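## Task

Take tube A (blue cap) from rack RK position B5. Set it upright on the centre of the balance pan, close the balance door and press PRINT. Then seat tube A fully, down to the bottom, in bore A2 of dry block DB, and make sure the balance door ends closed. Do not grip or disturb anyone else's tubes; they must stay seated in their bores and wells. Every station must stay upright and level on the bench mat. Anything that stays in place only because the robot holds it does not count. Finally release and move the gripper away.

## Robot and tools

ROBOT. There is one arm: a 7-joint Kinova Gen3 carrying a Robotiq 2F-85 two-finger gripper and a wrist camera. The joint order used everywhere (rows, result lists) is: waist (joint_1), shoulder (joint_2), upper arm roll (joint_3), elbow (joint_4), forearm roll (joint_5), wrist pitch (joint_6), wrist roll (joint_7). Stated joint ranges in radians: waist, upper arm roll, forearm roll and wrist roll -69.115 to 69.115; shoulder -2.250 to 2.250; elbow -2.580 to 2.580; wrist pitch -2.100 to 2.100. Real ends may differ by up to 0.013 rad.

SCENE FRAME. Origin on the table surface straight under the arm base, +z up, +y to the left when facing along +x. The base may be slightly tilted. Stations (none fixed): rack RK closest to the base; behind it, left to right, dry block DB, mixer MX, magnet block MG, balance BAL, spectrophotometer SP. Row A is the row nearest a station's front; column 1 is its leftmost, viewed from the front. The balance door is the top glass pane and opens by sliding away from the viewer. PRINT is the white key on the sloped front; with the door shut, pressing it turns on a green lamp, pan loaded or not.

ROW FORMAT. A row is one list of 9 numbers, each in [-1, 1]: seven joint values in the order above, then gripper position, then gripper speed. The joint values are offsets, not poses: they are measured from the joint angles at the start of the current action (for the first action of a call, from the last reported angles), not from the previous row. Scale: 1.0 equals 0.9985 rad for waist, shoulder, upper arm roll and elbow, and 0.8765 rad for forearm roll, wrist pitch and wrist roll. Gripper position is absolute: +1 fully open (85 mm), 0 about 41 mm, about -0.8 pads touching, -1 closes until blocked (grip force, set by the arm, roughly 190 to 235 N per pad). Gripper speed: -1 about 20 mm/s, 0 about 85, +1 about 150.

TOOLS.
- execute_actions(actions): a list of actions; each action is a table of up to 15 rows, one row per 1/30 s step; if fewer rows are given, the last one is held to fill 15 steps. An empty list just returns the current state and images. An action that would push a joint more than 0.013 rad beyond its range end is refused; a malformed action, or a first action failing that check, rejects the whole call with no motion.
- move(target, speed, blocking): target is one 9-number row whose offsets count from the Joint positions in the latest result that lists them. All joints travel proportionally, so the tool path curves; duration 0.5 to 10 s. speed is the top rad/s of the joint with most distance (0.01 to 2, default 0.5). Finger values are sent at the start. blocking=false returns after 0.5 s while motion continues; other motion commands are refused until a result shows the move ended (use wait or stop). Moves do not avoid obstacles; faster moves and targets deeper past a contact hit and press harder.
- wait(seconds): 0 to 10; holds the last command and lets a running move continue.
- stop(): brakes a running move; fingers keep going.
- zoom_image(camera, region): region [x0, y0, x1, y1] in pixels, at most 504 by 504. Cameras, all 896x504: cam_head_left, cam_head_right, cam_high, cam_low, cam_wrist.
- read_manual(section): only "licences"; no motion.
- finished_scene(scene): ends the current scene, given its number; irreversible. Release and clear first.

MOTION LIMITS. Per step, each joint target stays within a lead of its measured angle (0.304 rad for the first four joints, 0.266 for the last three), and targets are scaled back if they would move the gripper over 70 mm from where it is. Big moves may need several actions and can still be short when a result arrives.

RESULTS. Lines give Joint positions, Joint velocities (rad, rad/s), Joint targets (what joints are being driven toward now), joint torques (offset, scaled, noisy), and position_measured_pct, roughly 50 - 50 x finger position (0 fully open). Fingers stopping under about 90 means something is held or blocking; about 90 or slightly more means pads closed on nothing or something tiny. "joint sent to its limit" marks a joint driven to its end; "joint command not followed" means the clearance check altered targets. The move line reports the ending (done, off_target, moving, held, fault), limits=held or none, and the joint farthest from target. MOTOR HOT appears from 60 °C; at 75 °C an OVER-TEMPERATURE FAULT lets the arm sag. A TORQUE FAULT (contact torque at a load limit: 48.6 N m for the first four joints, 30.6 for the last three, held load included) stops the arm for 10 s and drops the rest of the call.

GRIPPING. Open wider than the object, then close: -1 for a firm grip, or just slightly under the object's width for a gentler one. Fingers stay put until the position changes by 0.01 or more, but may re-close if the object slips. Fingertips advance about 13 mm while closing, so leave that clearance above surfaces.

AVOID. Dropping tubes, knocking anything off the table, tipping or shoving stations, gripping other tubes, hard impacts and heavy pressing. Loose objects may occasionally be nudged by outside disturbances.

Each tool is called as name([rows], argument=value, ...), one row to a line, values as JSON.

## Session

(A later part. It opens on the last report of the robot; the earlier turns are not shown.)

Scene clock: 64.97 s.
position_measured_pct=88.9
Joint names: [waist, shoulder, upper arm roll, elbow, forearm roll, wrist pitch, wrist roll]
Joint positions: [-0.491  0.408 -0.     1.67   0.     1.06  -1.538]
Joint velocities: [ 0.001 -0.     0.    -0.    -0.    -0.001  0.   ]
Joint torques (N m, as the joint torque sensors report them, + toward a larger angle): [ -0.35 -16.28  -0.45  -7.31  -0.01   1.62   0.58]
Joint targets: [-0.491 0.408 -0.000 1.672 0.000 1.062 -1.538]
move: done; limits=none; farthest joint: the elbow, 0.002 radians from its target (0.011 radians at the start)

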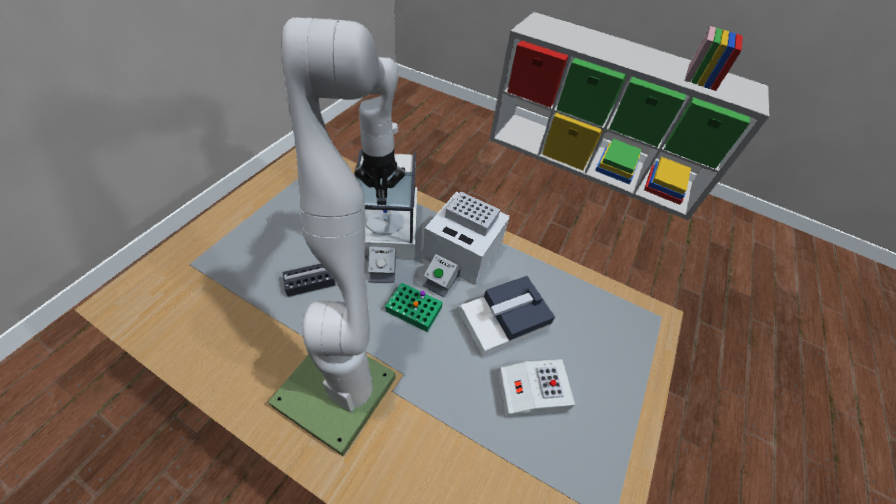

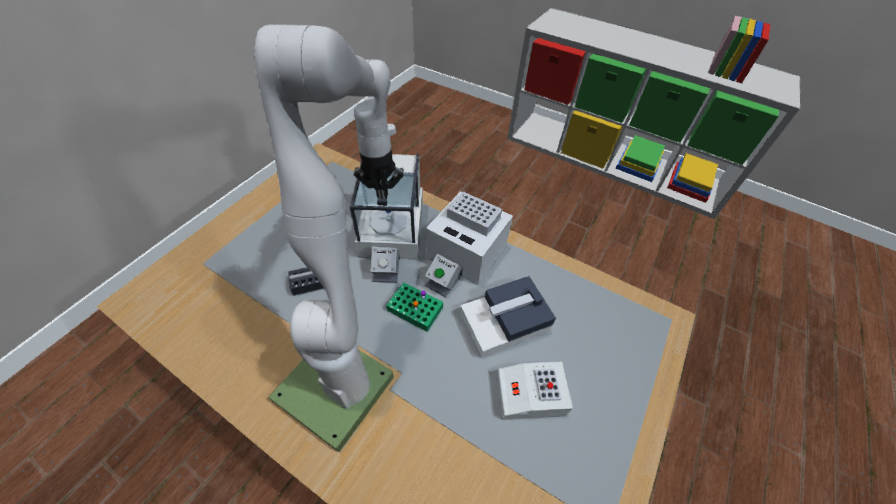

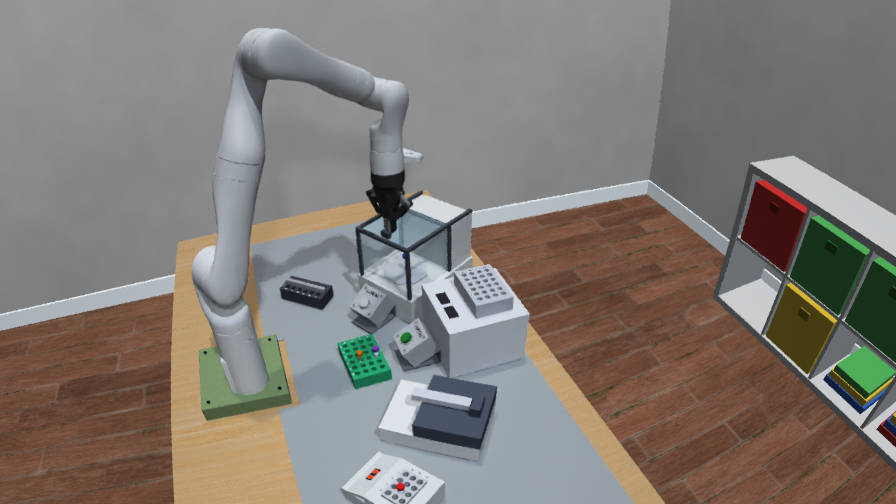

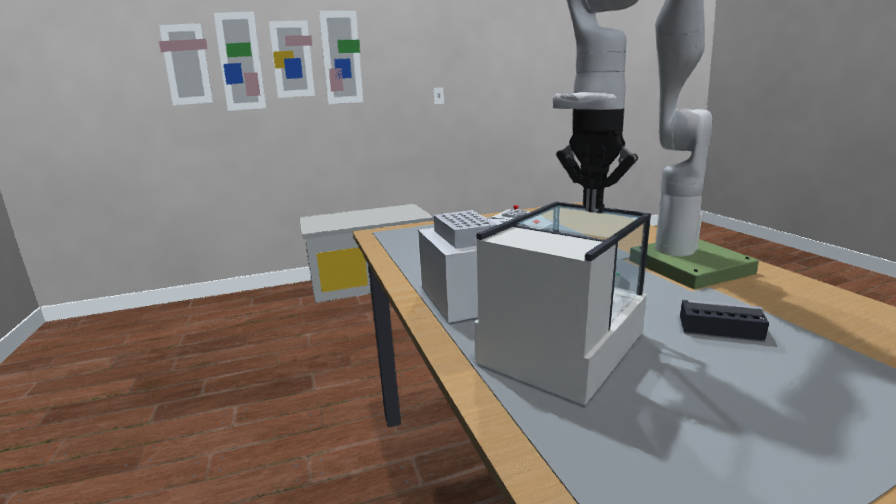

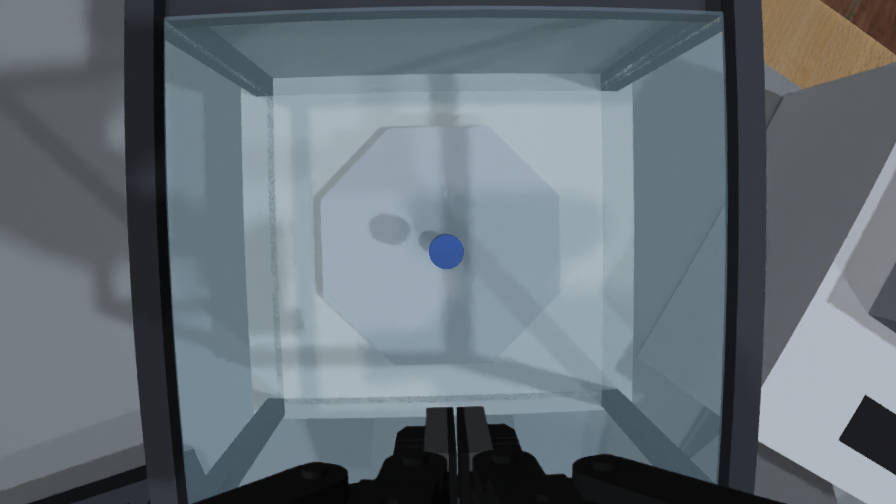

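move(target=[0,-0.0186,0,-0.042,0,0.0733,0,-0.78,0], speed=0.2)

move(target=[0.0125,-0.2091,0,0.3868,0,-0.2025,0.0143,-0.78,0], speed=0.6)

Scene clock: 66.57 s.
position_measured_pct=88.9
Joint names: [waist, shoulder, upper arm roll, elbow, forearm roll, wrist pitch, wrist roll]
Joint positions: [-0.491  0.39  -0.     1.628  0.     1.124 -1.538]
Joint velocities: [-0.    -0.     0.    -0.001 -0.    -0.003  0.   ]
Joint torques (N m, as the joint torque sensors report them, + toward a larger angle): [ -0.37 -15.91  -0.33  -9.56   0.33   0.6    0.57]
Joint targets: [-0.491 0.390 -0.000 1.628 0.000 1.124 -1.538]
move: done; limits=none; farthest joint: the waist, 0.000 radians from its target (0.000 radians at the start)

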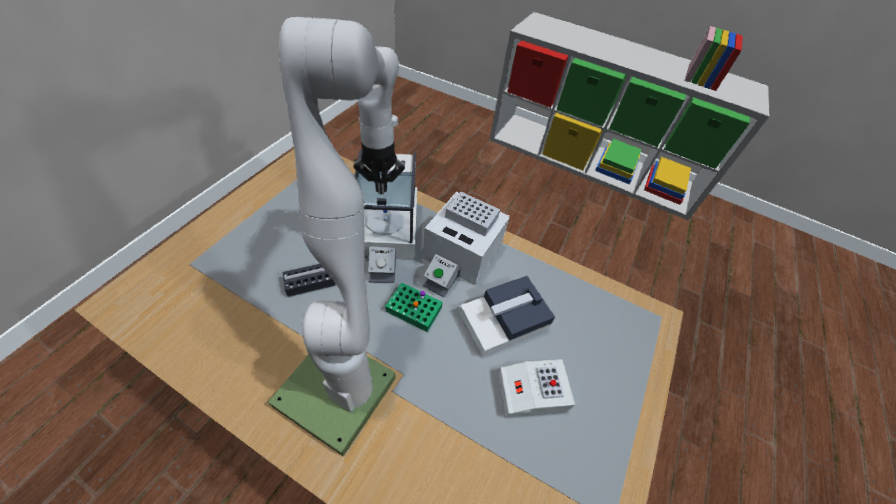

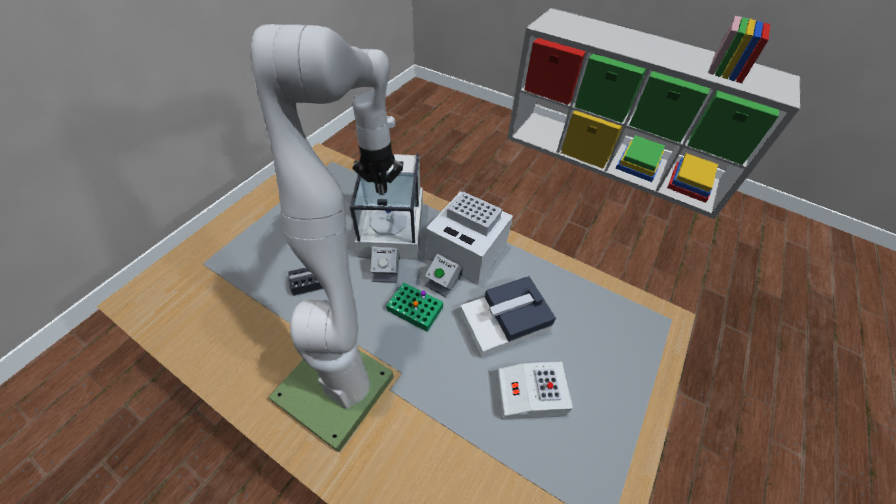

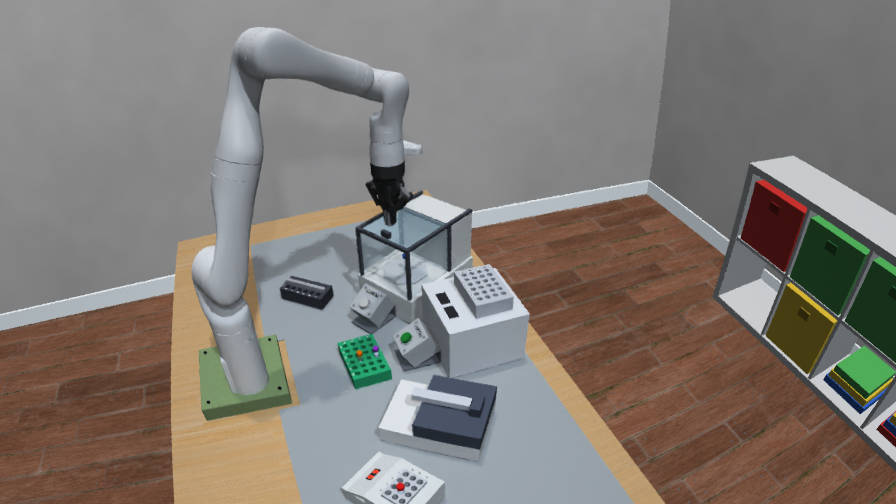

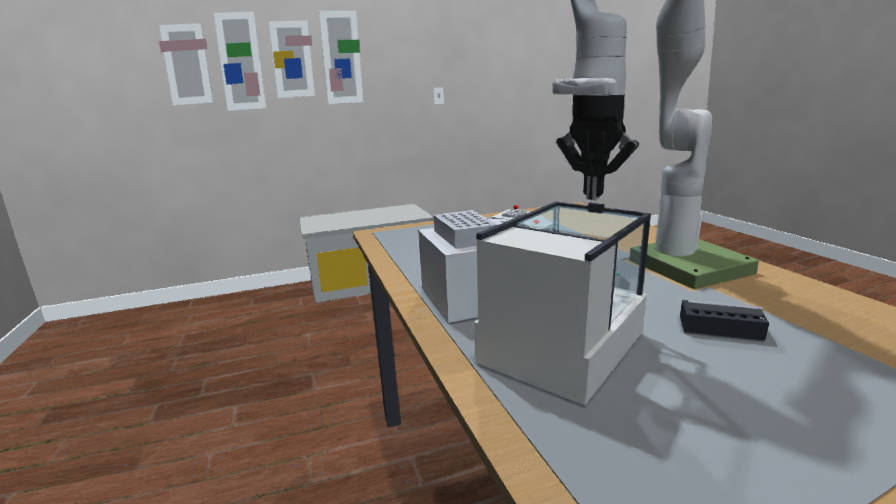

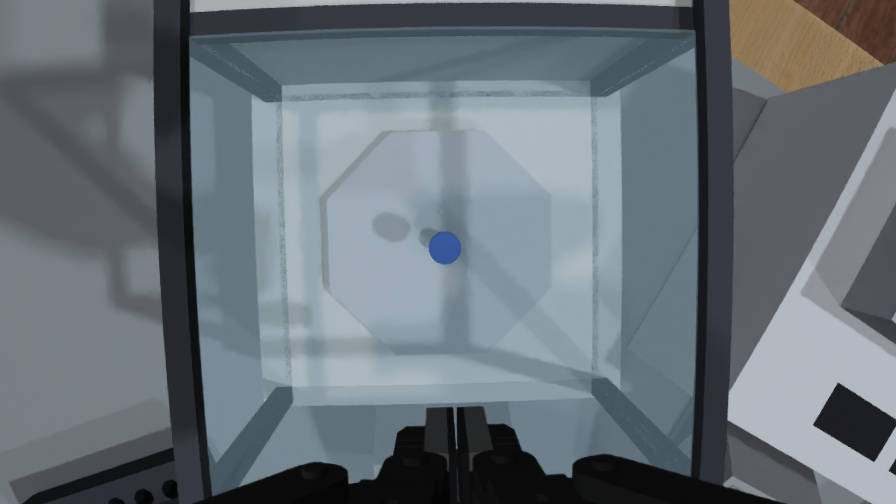

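Scene clock: 67.73 s.
position_measured_pct=88.9
Joint names: [waist, shoulder, upper arm roll, elbow, forearm roll, wrist pitch, wrist roll]
Joint positions: [-0.479  0.181 -0.     2.015  0.     0.946 -1.526]
Joint velocities: [ 0.001 -0.004 -0.    -0.     0.001  0.002 -0.   ]
Joint torques (N m, as the joint torque sensors report them, + toward a larger angle): [ -0.48 -11.08  -0.31  -8.14   0.17   0.51   0.36]
Joint targets: [-0.479 0.181 -0.000 2.015 0.000 0.946 -1.526]
move: done; limits=none; farthest joint: the waist, 0.000 radians from its target (0.013 radians at the start)

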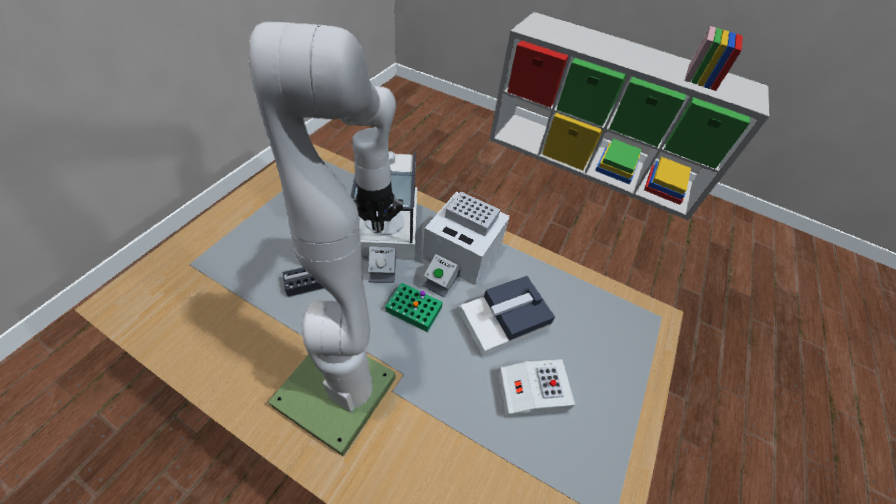

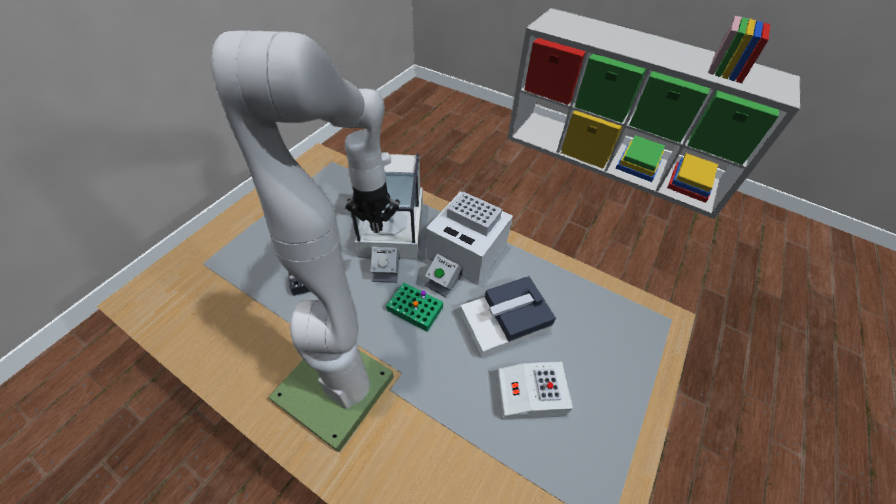

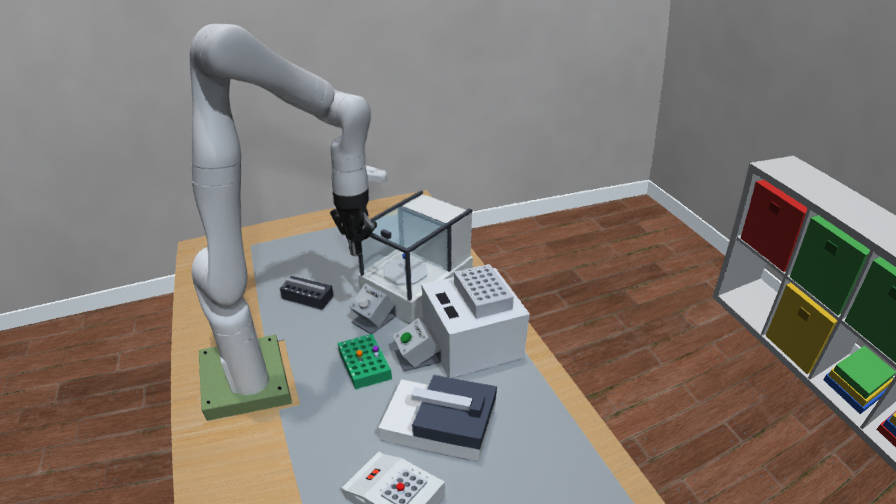

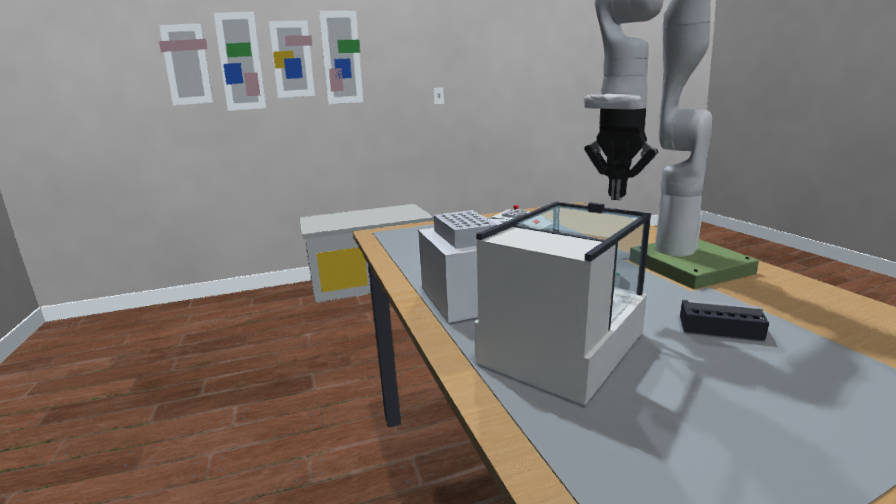

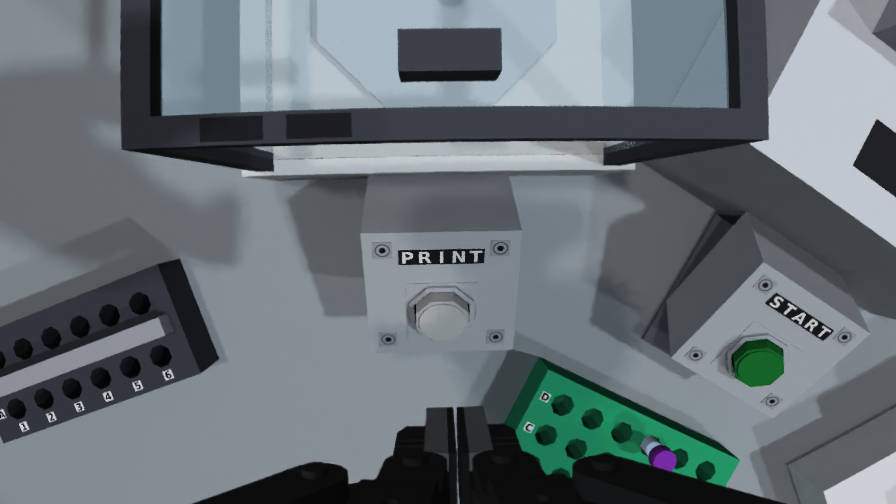

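move(target=[0,0.2645,0,0.186,0,-0.5137,0,-0.78,0], speed=0.6)

Scene clock: 69.53 s.
position_measured_pct=88.9
Joint names: [waist, shoulder, upper arm roll, elbow, forearm roll, wrist pitch, wrist roll]
Joint positions: [-0.479  0.445 -0.     2.2    0.     0.496 -1.526]
Joint velocities: [-0.     0.001 -0.    -0.     0.001 -0.001  0.   ]
Joint torques (N m, as the joint torque sensors report them, + toward a larger angle): [ -0.12 -13.22  -0.94  -5.06   0.25   0.37   0.6 ]
Joint targets: [-0.479 0.445 -0.000 2.200 0.000 0.496 -1.526]
move: done; limits=none; farthest joint: the waist, 0.000 radians from its target (0.000 radians at the start)

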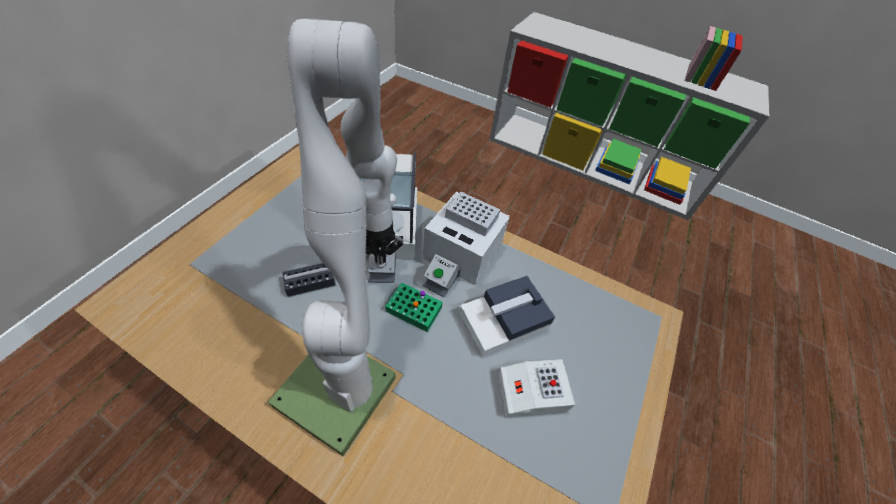

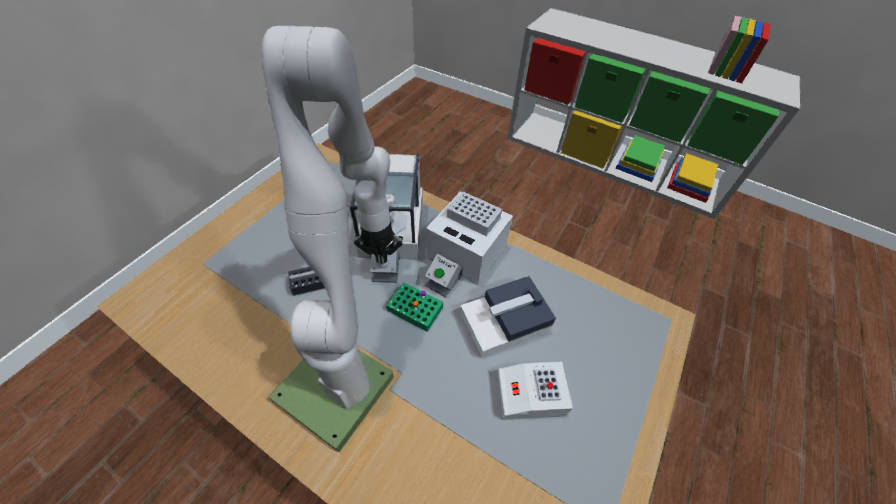

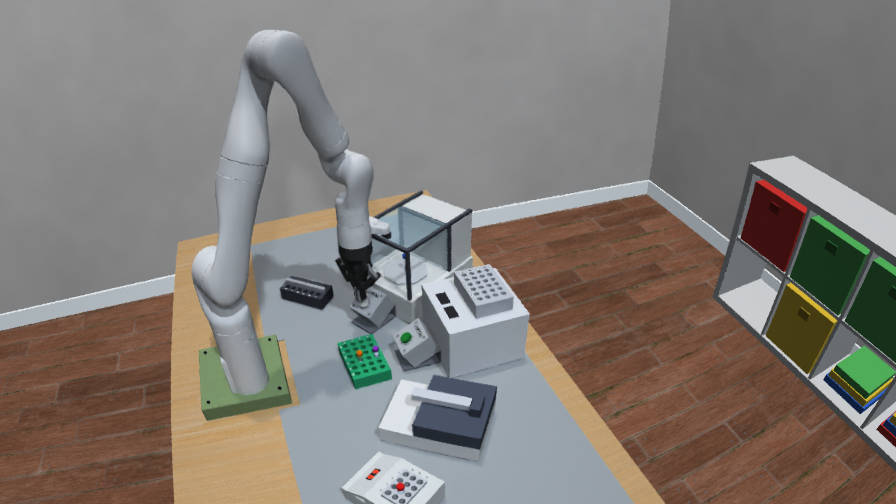

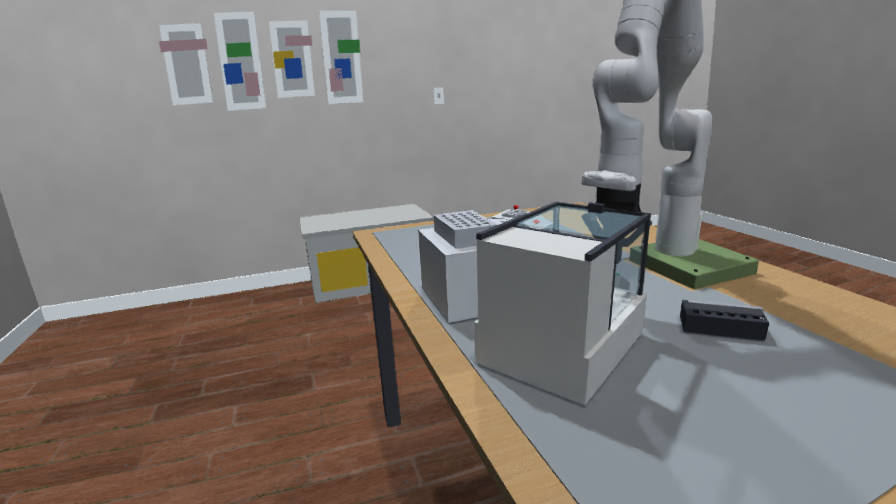

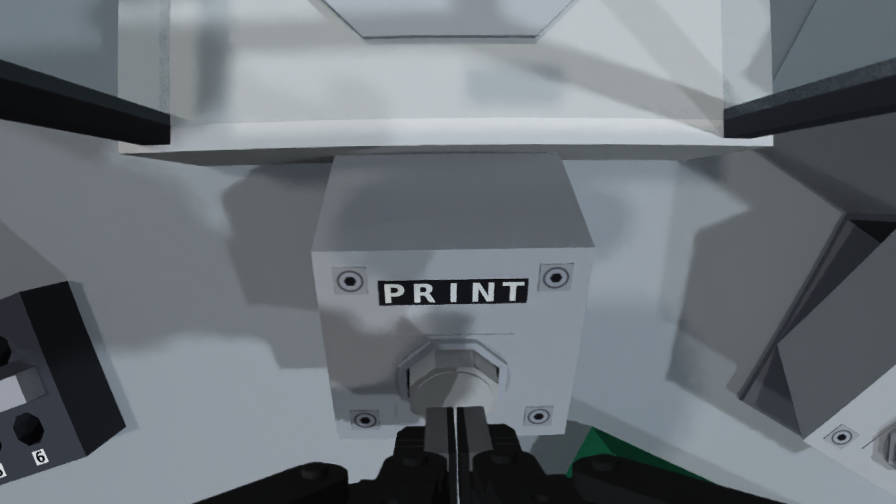

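zoom_image(camera="cam_wrist", region=[300, 230, 620, 450])

Region (300, 230, 620, 450) of cam_wrist's 896x504 image, scaled by 1.575; it fills the top 346 rows of this view, and the rest is white.

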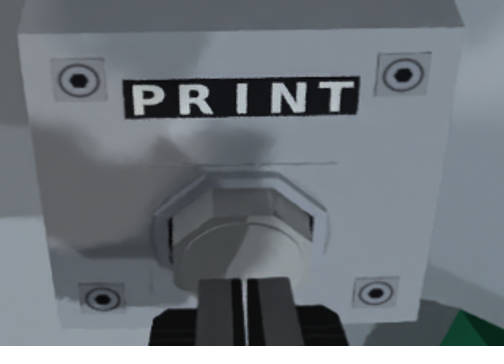

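move(target=[0,0.0395,0,0.0135,0,-0.0603,0,-0.78,0], speed=0.08)

Scene clock: 71.43 s.
position_measured_pct=88.9
Joint names: [waist, shoulder, upper arm roll, elbow, forearm roll, wrist pitch, wrist roll]
Joint positions: [-0.479  0.483 -0.     2.214  0.     0.444 -1.526]
Joint velocities: [-0.001  0.002 -0.    -0.001 -0.002 -0.     0.   ]
Joint torques (N m, as the joint torque sensors report them, + toward a larger angle): [ -0.13 -12.01  -0.15  -4.81   0.18  -0.02   0.62]
Joint targets: [-0.479 0.485 -0.000 2.214 0.000 0.443 -1.526]
move: done; limits=none; farthest joint: the shoulder, 0.002 radians from its target (0.039 radians at the start)

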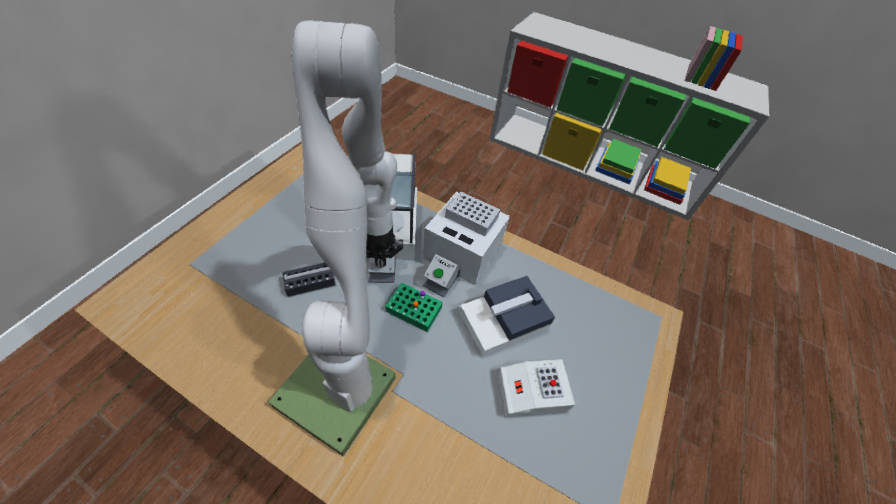

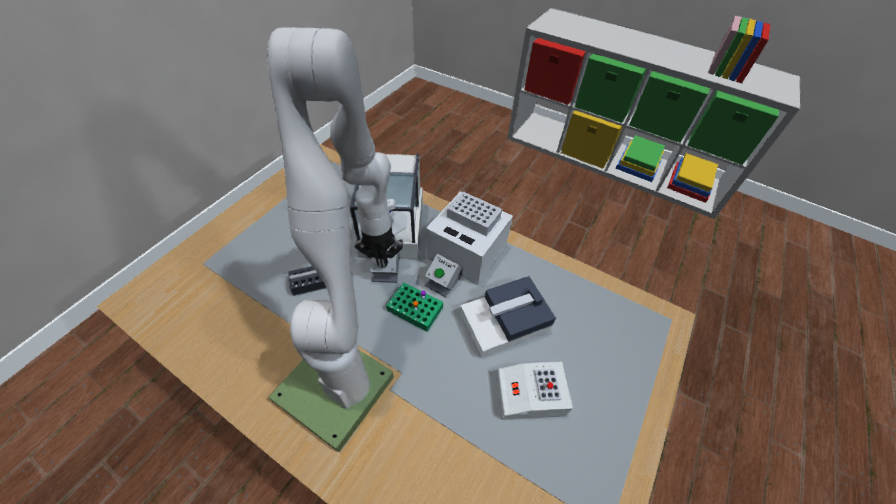

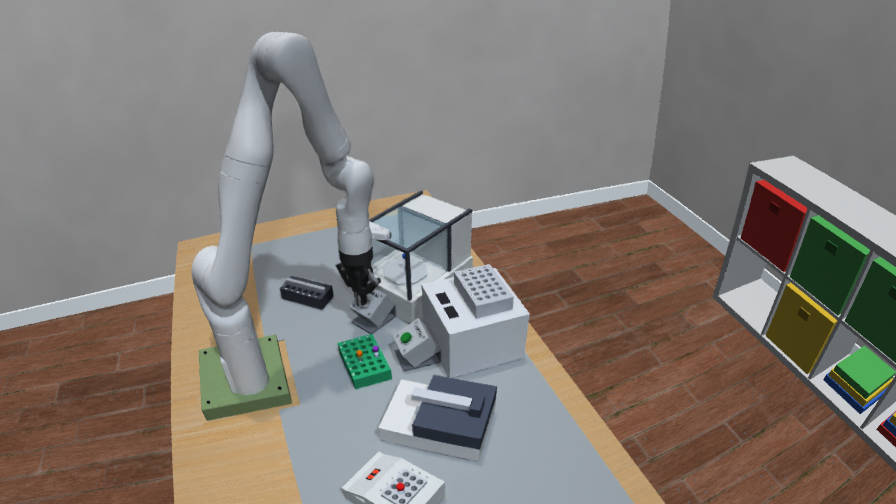

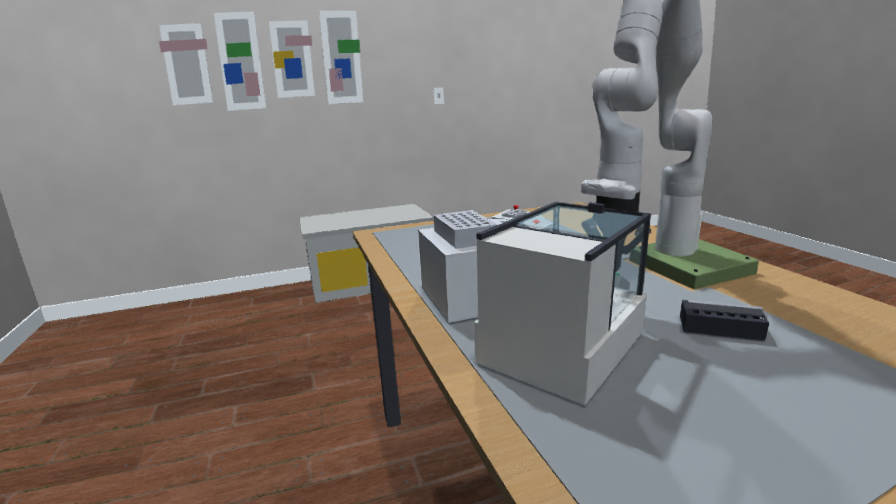

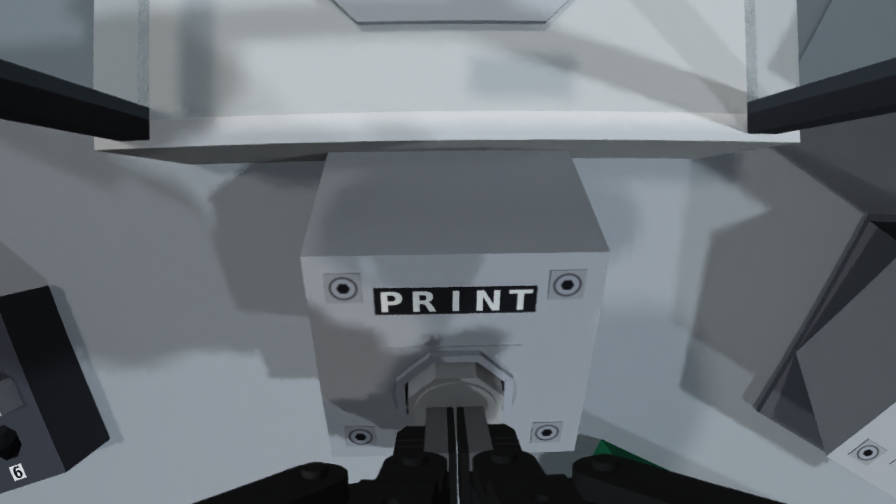

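move(target=[0,0.014,0,-0.0032,0,-0.0113,0,-0.78,0], speed=0.03)

Scene clock: 72.53 s.
position_measured_pct=88.9
Joint names: [waist, shoulder, upper arm roll, elbow, forearm roll, wrist pitch, wrist roll]
Joint positions: [-0.479  0.494 -0.     2.211  0.     0.435 -1.526]
Joint velocities: [ 0.    -0.002 -0.    -0.    -0.001 -0.002  0.   ]
Joint torques (N m, as the joint torque sensors report them, + toward a larger angle): [ -0.43 -10.87   0.17  -4.91   0.27  -0.38   0.56]
Joint targets: [-0.479 0.497 -0.000 2.211 0.000 0.434 -1.526]
move: done; limits=none; farthest joint: the shoulder, 0.003 radians from its target (0.014 radians at the start)

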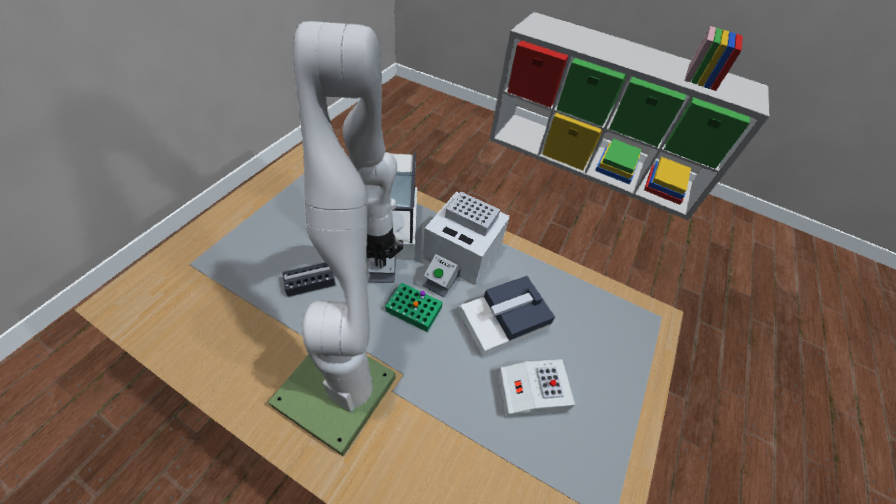

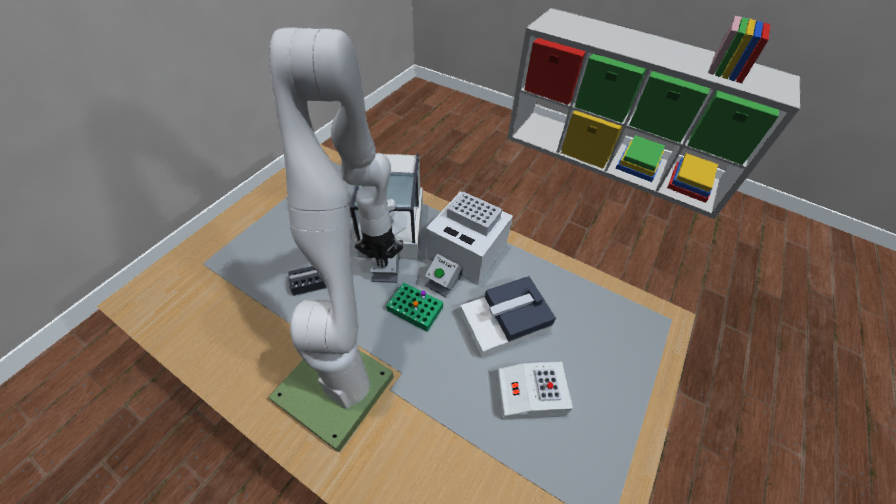

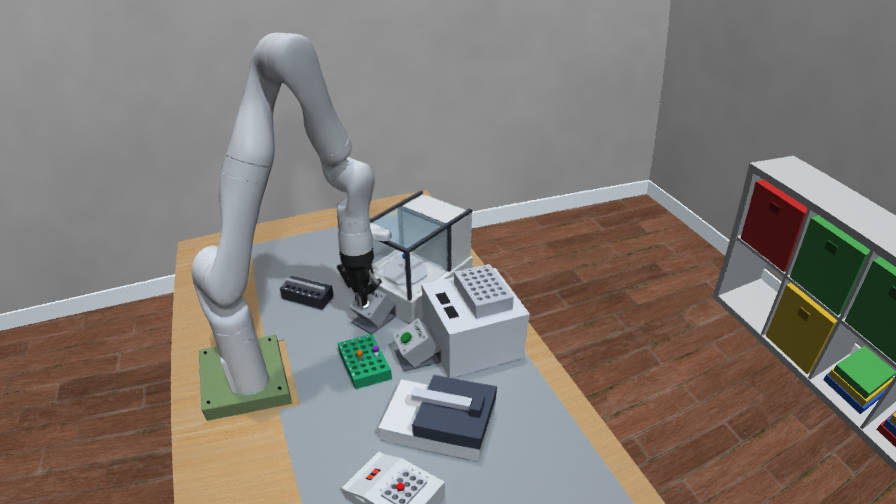

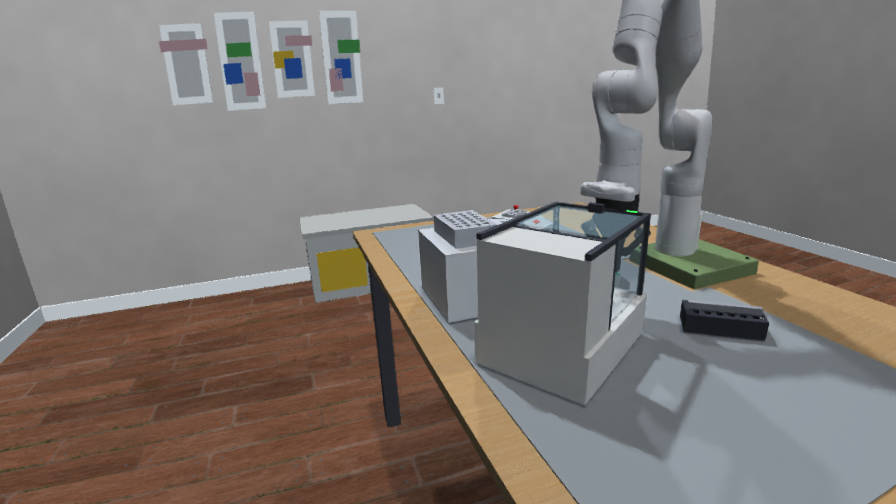

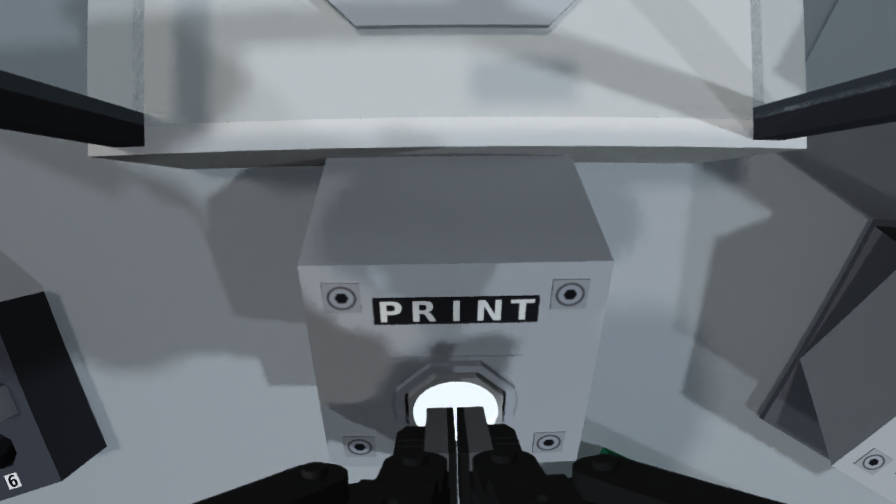

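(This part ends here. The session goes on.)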